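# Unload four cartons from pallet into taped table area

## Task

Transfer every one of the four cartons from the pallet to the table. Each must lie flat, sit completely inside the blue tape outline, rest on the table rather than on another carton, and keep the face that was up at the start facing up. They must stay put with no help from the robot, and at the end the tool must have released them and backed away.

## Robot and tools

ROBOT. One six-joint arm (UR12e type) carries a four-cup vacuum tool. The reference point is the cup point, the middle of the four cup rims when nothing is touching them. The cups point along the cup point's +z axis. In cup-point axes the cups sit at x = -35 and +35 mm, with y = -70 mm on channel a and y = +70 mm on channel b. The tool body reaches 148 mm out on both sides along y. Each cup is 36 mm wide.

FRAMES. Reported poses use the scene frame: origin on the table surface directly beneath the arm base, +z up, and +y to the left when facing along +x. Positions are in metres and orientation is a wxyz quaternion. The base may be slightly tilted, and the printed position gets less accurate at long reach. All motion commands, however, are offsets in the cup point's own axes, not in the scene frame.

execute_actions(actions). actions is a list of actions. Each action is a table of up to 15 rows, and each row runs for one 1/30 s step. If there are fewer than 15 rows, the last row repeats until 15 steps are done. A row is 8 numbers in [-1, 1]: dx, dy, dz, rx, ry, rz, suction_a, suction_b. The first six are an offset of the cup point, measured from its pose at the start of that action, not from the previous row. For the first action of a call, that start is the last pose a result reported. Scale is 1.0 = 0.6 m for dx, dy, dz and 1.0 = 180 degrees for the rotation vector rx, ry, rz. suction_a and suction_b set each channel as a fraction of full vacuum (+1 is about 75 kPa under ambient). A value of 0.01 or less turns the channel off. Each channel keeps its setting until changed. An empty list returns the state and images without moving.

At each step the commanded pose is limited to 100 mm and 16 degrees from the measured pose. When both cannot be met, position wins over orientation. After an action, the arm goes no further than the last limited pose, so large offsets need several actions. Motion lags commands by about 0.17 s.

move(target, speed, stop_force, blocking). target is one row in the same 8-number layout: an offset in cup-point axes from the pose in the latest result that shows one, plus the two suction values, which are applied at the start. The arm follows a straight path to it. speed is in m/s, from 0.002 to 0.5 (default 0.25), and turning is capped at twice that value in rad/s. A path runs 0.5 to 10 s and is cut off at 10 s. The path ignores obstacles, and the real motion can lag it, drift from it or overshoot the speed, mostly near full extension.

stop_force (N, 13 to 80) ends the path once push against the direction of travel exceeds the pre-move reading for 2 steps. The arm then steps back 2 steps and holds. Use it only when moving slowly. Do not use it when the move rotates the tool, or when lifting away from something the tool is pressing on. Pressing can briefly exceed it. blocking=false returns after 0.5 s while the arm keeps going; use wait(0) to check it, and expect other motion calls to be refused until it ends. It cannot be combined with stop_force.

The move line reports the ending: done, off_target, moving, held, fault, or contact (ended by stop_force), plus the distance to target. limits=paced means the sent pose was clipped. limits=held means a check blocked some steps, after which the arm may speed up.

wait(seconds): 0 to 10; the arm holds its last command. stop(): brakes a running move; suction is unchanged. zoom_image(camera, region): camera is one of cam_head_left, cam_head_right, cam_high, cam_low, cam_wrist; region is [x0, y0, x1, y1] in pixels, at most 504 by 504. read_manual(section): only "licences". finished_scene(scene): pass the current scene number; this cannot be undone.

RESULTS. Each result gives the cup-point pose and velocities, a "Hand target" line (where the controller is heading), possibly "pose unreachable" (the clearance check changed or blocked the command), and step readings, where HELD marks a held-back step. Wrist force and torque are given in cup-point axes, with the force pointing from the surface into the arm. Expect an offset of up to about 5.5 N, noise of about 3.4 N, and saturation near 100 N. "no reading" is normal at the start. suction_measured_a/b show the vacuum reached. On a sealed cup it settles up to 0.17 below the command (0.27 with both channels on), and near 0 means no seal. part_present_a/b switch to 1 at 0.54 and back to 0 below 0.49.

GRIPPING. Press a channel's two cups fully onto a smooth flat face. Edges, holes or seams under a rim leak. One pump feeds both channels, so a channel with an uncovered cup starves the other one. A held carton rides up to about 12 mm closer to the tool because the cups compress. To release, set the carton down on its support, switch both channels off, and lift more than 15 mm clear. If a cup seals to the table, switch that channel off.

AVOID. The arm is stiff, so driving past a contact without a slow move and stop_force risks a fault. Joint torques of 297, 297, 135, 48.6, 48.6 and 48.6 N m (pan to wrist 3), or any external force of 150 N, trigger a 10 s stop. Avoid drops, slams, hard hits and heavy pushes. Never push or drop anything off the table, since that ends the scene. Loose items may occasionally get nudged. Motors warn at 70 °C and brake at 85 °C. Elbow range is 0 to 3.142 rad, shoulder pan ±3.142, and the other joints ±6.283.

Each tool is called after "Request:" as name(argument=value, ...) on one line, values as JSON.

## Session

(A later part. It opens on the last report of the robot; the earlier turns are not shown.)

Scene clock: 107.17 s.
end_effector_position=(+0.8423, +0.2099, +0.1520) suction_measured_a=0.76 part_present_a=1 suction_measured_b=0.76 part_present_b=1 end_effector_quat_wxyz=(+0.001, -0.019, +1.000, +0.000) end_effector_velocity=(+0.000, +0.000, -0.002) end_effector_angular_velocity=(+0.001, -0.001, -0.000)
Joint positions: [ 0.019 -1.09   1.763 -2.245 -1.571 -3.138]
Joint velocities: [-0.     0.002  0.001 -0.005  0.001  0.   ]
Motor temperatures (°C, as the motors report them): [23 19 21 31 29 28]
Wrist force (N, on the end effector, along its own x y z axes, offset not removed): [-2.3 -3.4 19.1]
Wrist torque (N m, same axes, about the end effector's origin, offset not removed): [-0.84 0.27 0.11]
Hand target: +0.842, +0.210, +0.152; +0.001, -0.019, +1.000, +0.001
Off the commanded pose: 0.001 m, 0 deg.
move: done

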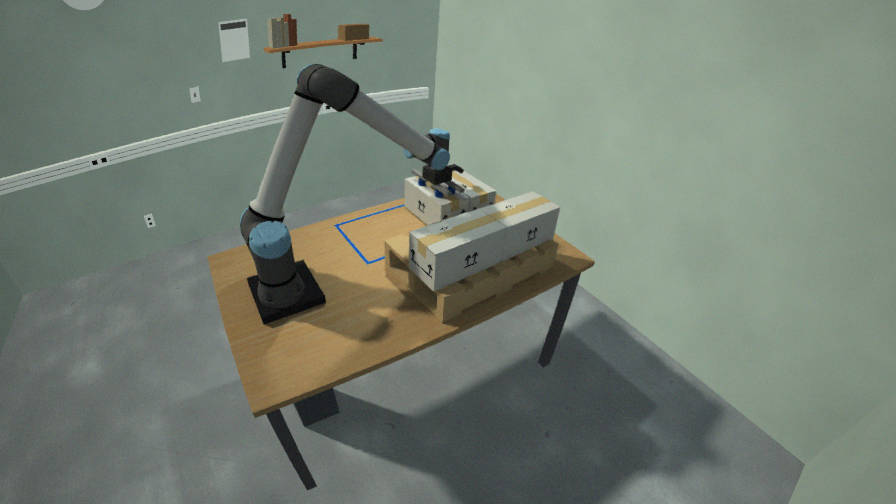

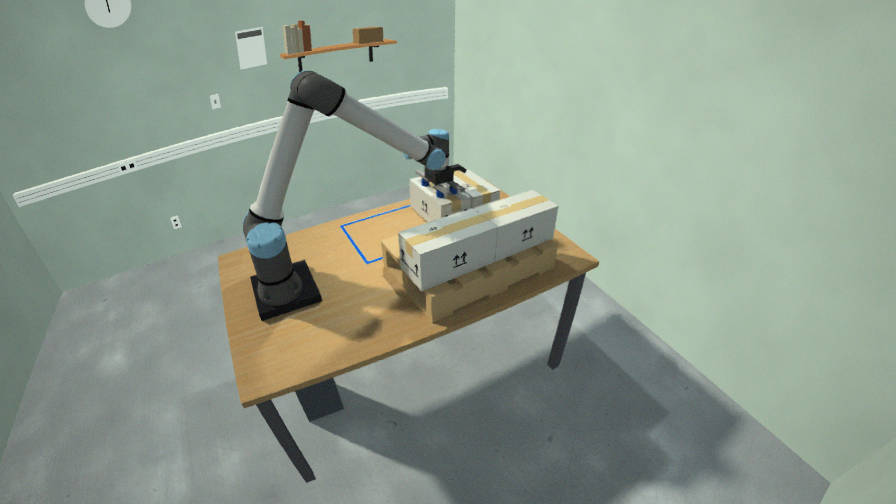

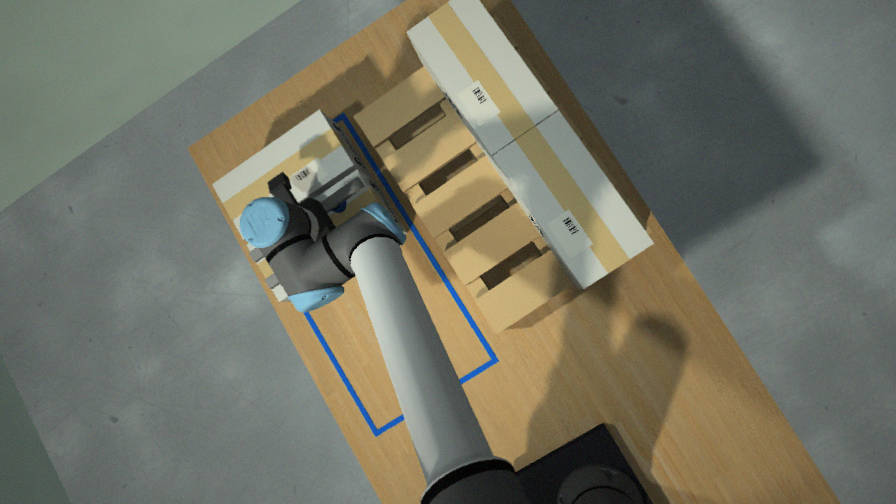

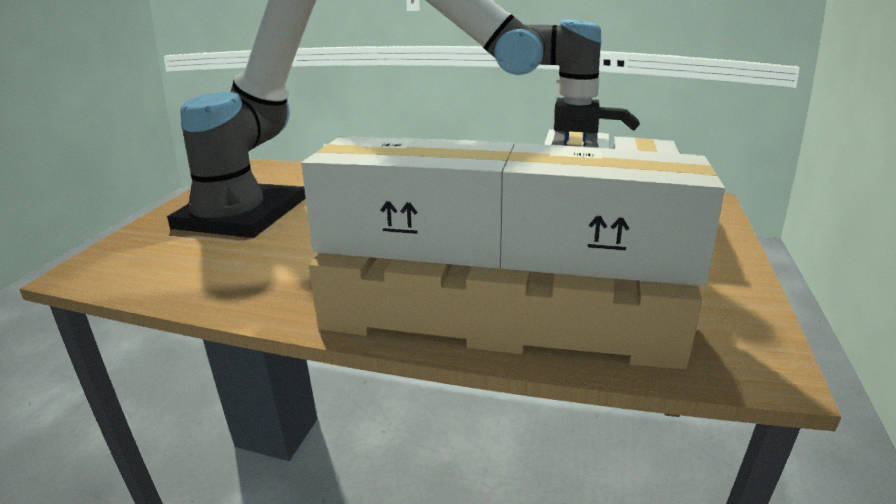

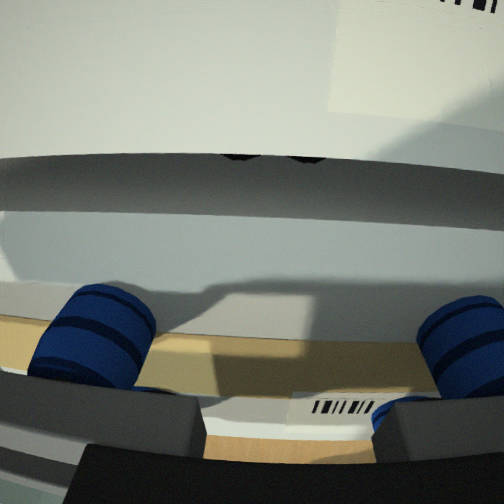

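Request:
move(target=[0,0,0.04,0,0,0,1,1], speed=0.004, stop_force=14)

Request:
execute_actions(actions=[[[0,0,0,0,0,0,0,0],[0,0,0,0,0,0,0,0],[0,0,0,0,0,0,0,0],[0,0,-0.005,0,0,0,0,0],[0,0,-0.01,0,0,0,0,0],[0,0,-0.015,0,0,0,0,0],[0,0,-0.02,0,0,0,0,0]]])

Request:
move(target=[0,0,-0.27,0,0,0,0,0], speed=0.45)

Request:
move(target=[0.44,-0.81,0.02,0,0,0.497,0,0], speed=0.5)

Scene clock: 126.20 s.
end_effector_position=(+0.8424, +0.2101, +0.1446) suction_measured_a=0.76 part_present_a=1 suction_measured_b=0.76 part_present_b=1 end_effector_quat_wxyz=(+0.001, -0.019, +1.000, +0.001) end_effector_velocity=(-0.001, -0.001, +0.000) end_effector_angular_velocity=(-0.001, +0.002, -0.000)
Joint positions: [ 0.019 -1.082  1.767 -2.256 -1.571 -3.137]
Joint velocities: [-0.    -0.001  0.001  0.003 -0.001 -0.   ]
Motor temperatures (°C, as the motors report them): [23 19 21 31 29 28]
Wrist force (N, on the end effector, along its own x y z axes, offset not removed): [1.4 -1.9 -2.8]
Wrist torque (N m, same axes, about the end effector's origin, offset not removed): [1.62 -1.10 0.38]
Hand target: +0.842, +0.210, +0.145; +0.001, -0.019, +1.000, +0.001
Off the commanded pose: 0.017 m, 0 deg.
move: contact

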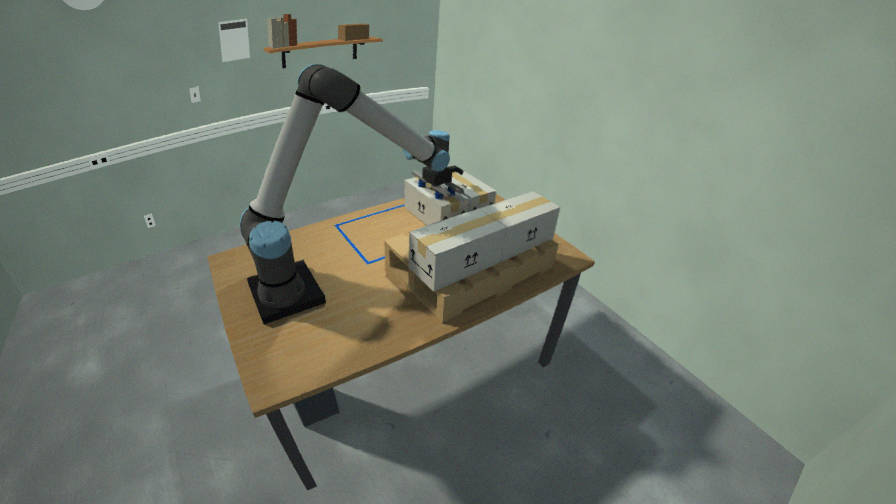

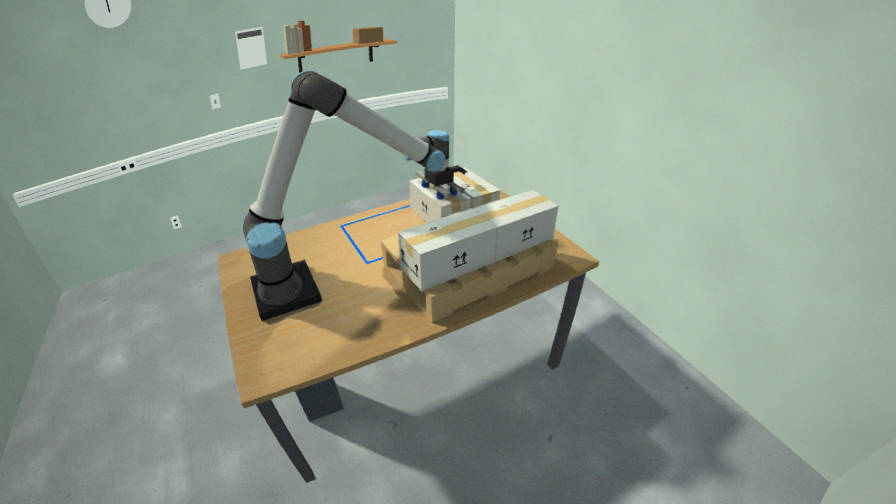

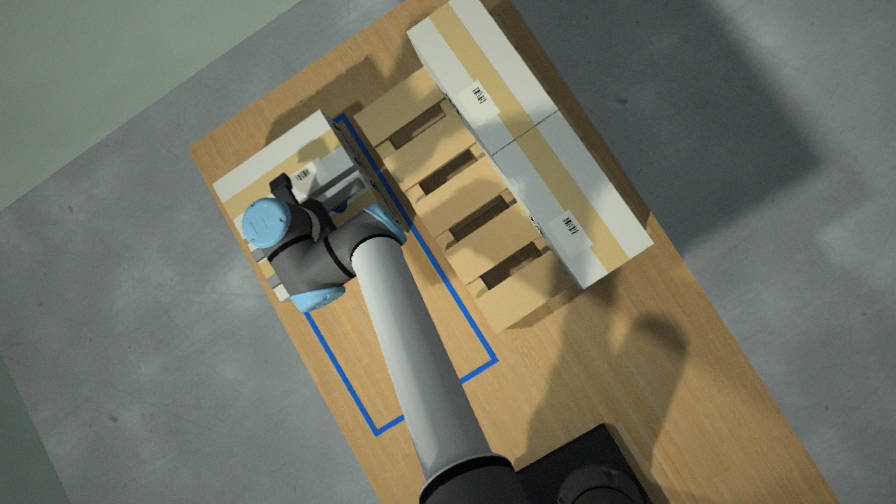

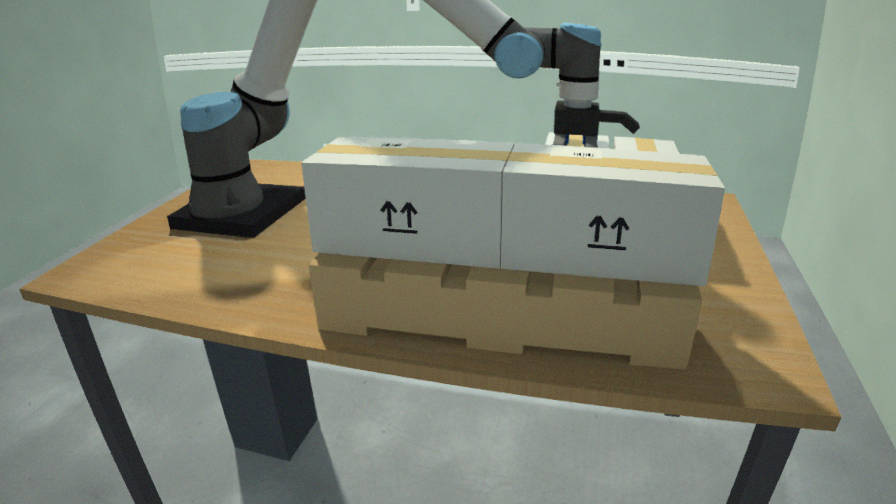

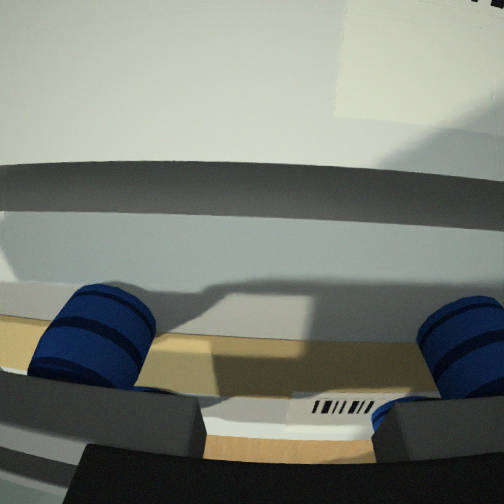

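Scene clock: 126.70 s.
end_effector_position=(+0.8423, +0.2100, +0.1553) suction_measured_a=0.01 part_present_a=0 suction_measured_b=0.01 part_present_b=0 end_effector_quat_wxyz=(+0.000, -0.019, +1.000, +0.001) end_effector_velocity=(+0.000, -0.000, +0.010) end_effector_angular_velocity=(-0.001, -0.001, -0.000)
Joint positions: [ 0.019 -1.093  1.761 -2.239 -1.571 -3.137]
Joint velocities: [-0.    -0.01  -0.006  0.015 -0.001  0.   ]
Motor temperatures (°C, as the motors report them): [23 19 21 31 29 28]
Wrist force (N, on the end effector, along its own x y z axes, offset not removed): [-2.1 -2.3 -5.8]
Wrist torque (N m, same axes, about the end effector's origin, offset not removed): [-0.36 0.23 0.09]
Hand target: +0.842, +0.210, +0.157; +0.001, -0.019, +1.000, +0.001
Off the commanded pose: 0.001 m, 0 deg.
Step readings (end_effector_position):
0: (+0.8424, +0.2101, +0.1446)
1: (+0.8423, +0.2101, +0.1446)
2: (+0.8423, +0.2101, +0.1447)
4: (+0.8425, +0.2101, +0.1449)
8: (+0.8424, +0.2101, +0.1492)
15: end_effector_position above

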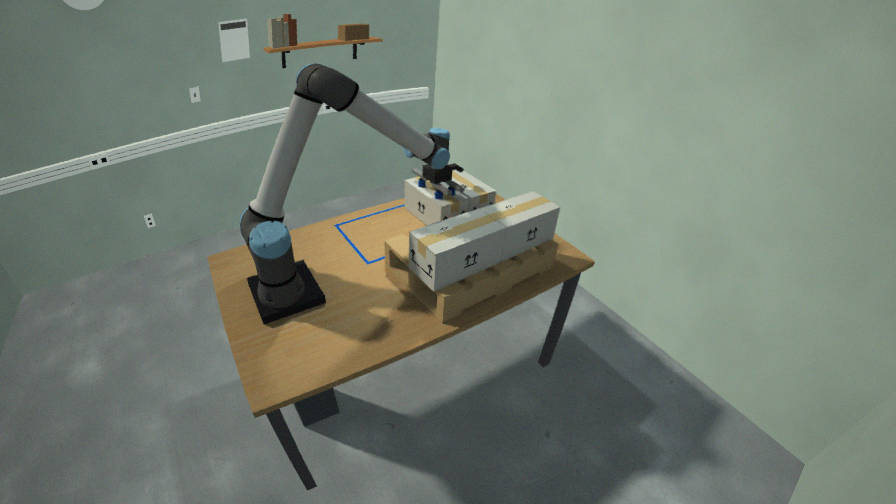

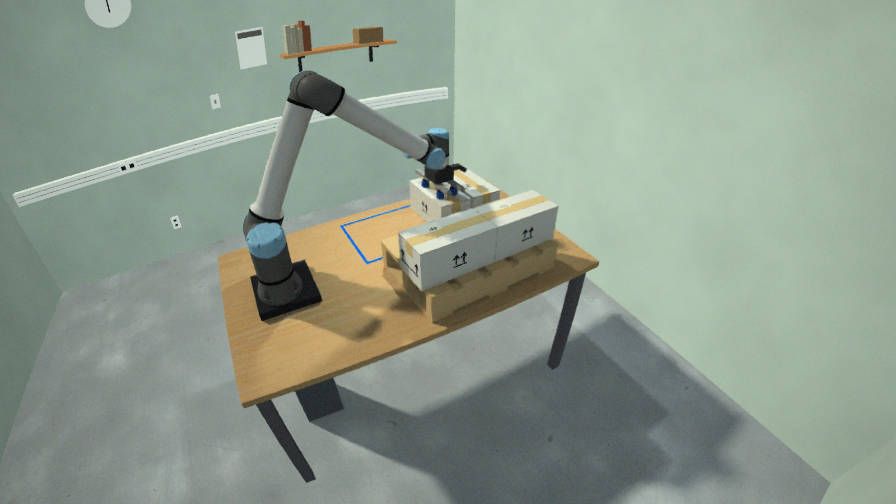

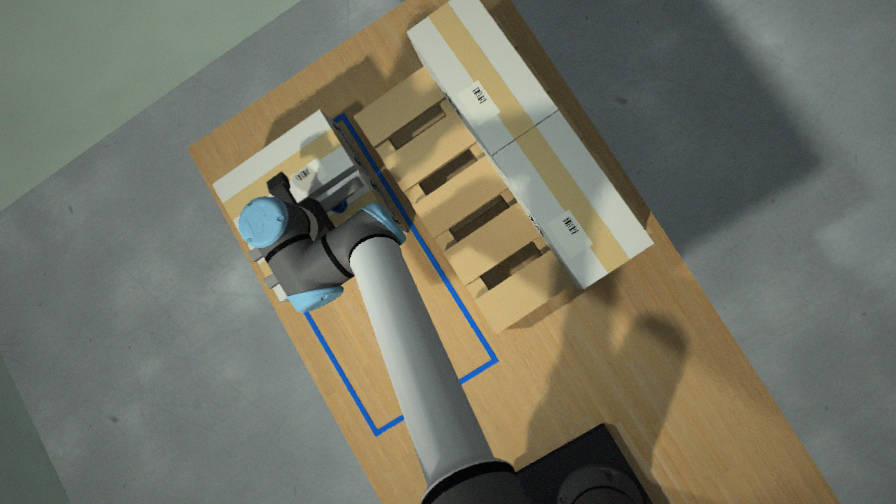

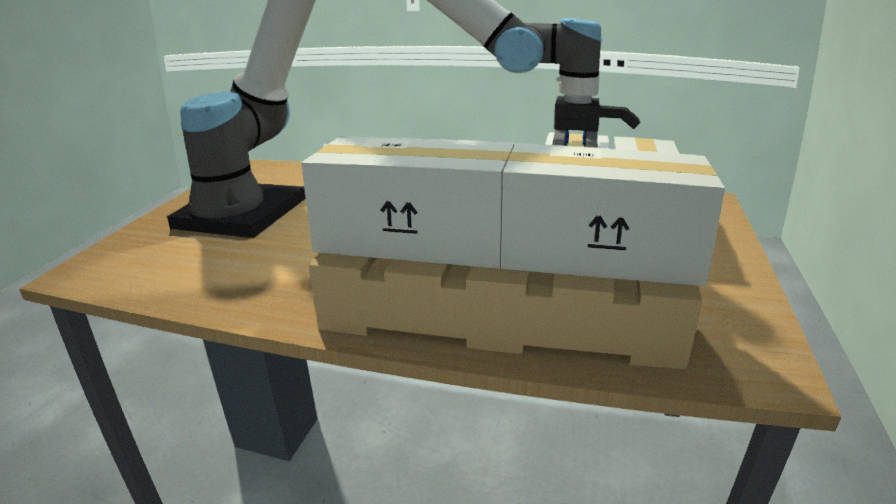

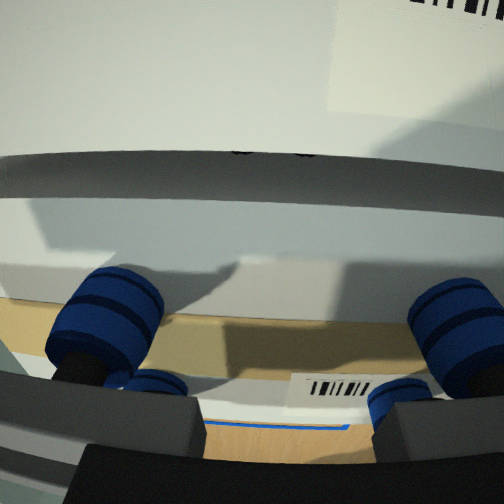

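Scene clock: 127.87 s.
end_effector_position=(+0.8422, +0.2100, +0.3168) suction_measured_a=0.01 part_present_a=0 suction_measured_b=0.01 part_present_b=0 end_effector_quat_wxyz=(+0.001, -0.019, +1.000, +0.001) end_effector_velocity=(-0.000, +0.000, +0.003) end_effector_angular_velocity=(+0.001, +0.001, +0.000)
Joint positions: [ 0.019 -1.229  1.635 -1.977 -1.571 -3.137]
Joint velocities: [ 0.    -0.002 -0.003  0.005  0.001 -0.   ]
Motor temperatures (°C, as the motors report them): [23 19 21 31 29 28]
Wrist force (N, on the end effector, along its own x y z axes, offset not removed): [0.2 -0.4 -0.9]
Wrist torque (N m, same axes, about the end effector's origin, offset not removed): [-0.08 -0.23 0.11]
Hand target: +0.842, +0.210, +0.317; +0.000, -0.019, +1.000, +0.001
Off the commanded pose: 0.000 m, 0 deg.
move: done

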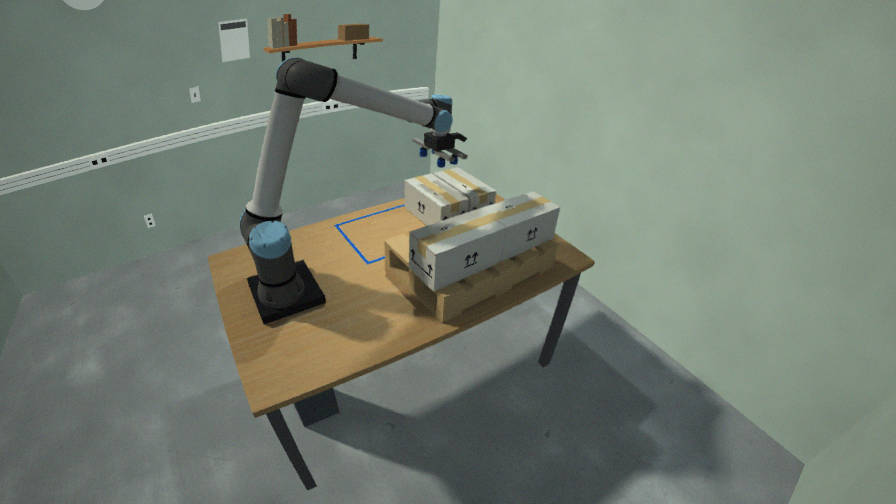

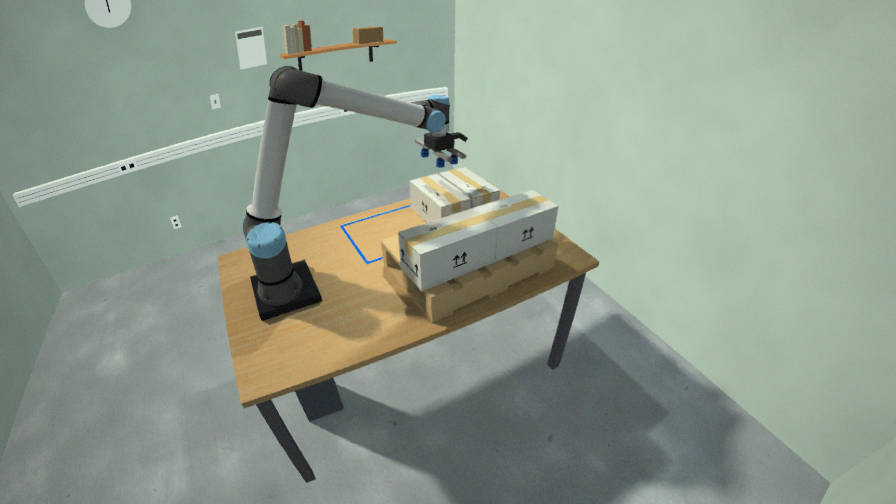

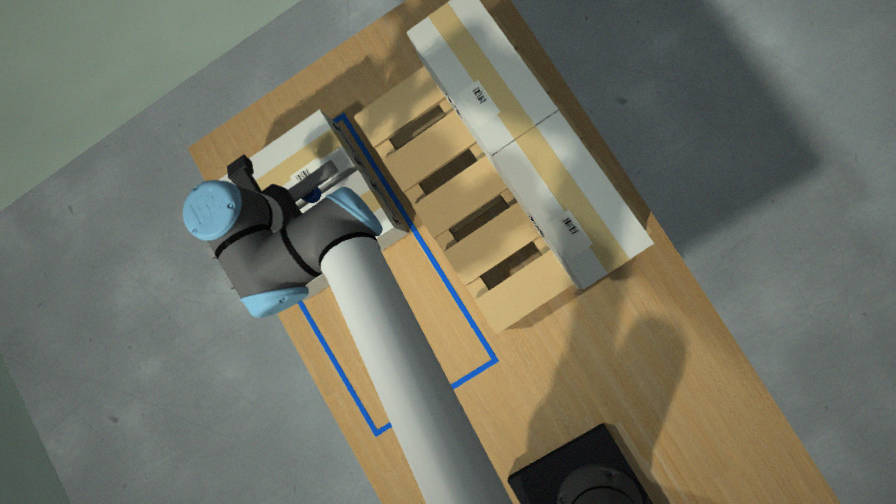

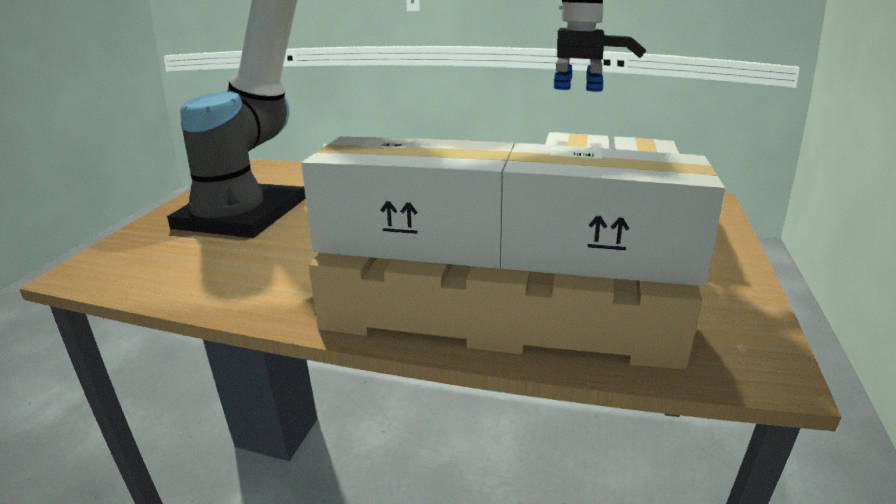

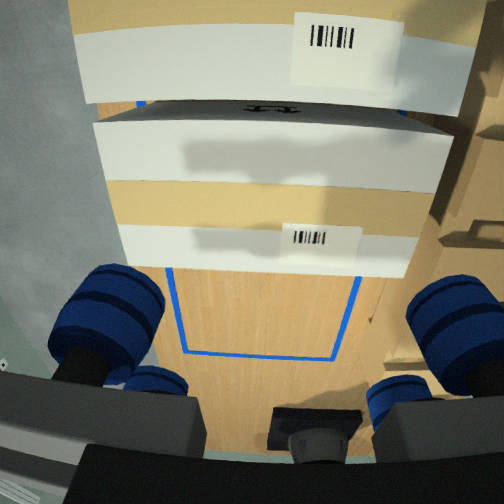

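Scene clock: 130.23 s.
end_effector_position=(+0.5972, -0.2851, +0.3041) suction_measured_a=0.01 part_present_a=0 suction_measured_b=0.01 part_present_b=0 end_effector_quat_wxyz=(+0.000, +0.690, +0.724, +0.000) end_effector_velocity=(-0.001, -0.002, -0.000) end_effector_angular_velocity=(+0.000, +0.000, -0.005)
Joint positions: [-0.735 -1.544  2.042 -2.069 -1.571 -2.331]
Joint velocities: [-0.003  0.001 -0.    -0.     0.     0.002]
Motor temperatures (°C, as the motors report them): [23 19 21 31 29 28]
Wrist force (N, on the end effector, along its own x y z axes, offset not removed): [1.9 -1.5 0.5]
Wrist torque (N m, same axes, about the end effector's origin, offset not removed): [-0.29 -0.33 0.05]
Hand target: +0.597, -0.285, +0.304; +0.000, +0.690, +0.724, +0.000
Off the commanded pose: 0.001 m, 0 deg.
move: done

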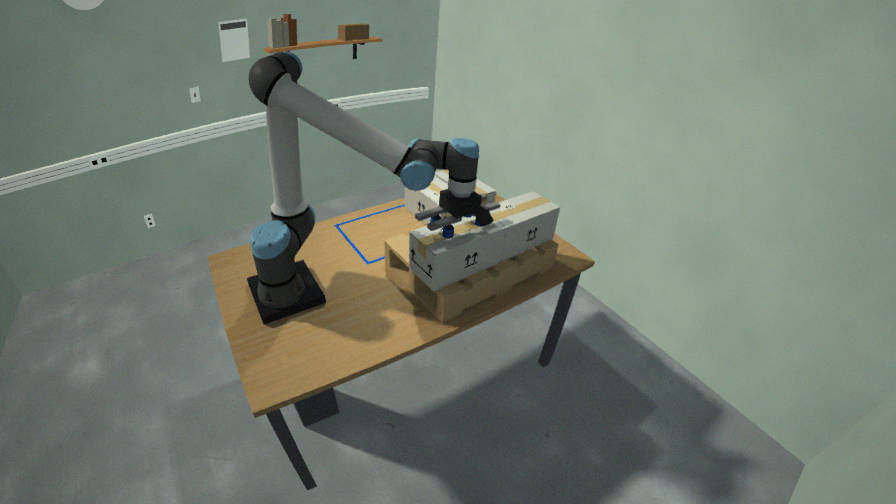

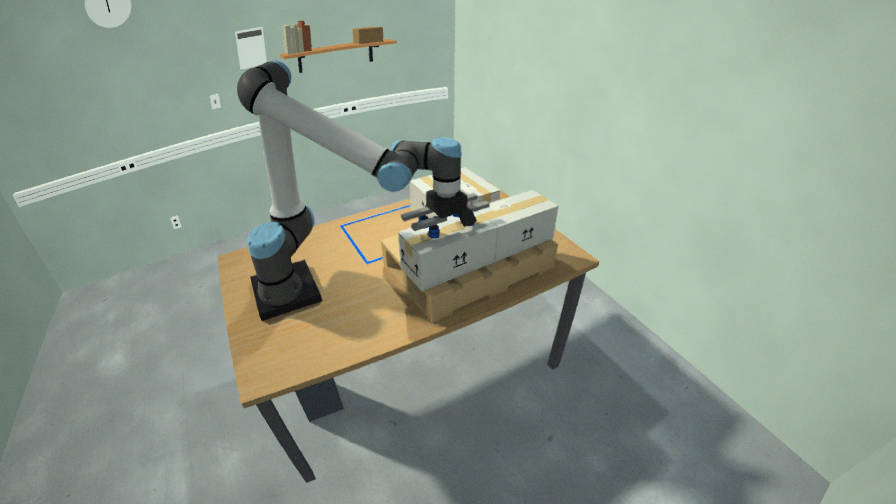

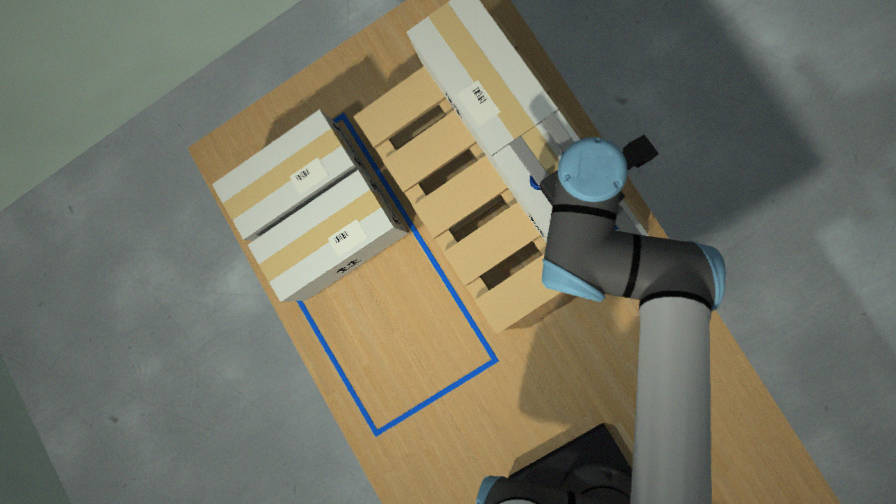

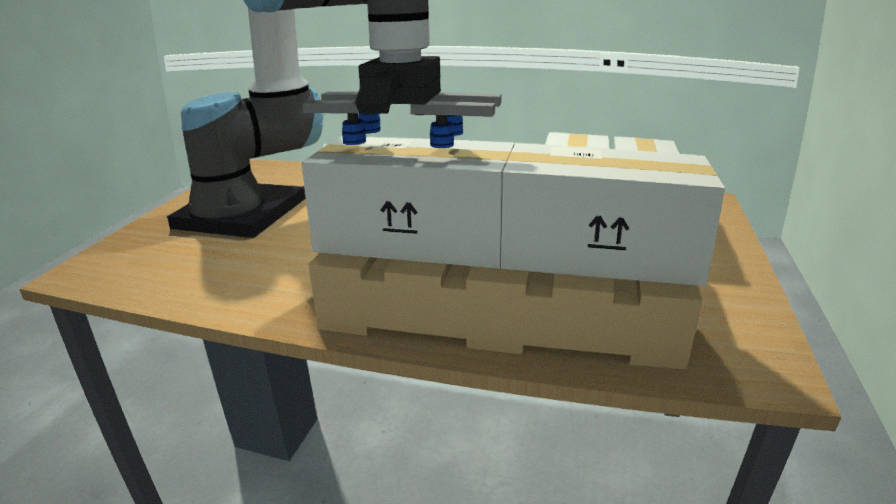

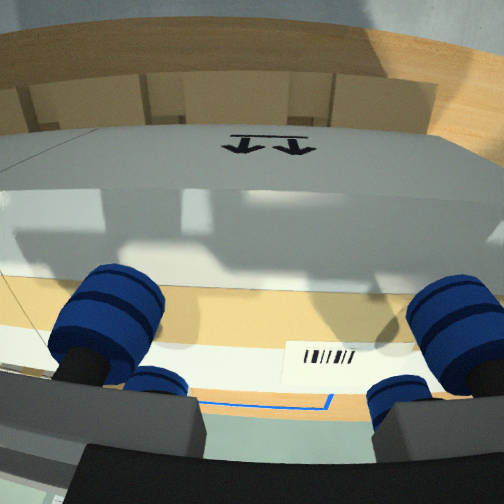

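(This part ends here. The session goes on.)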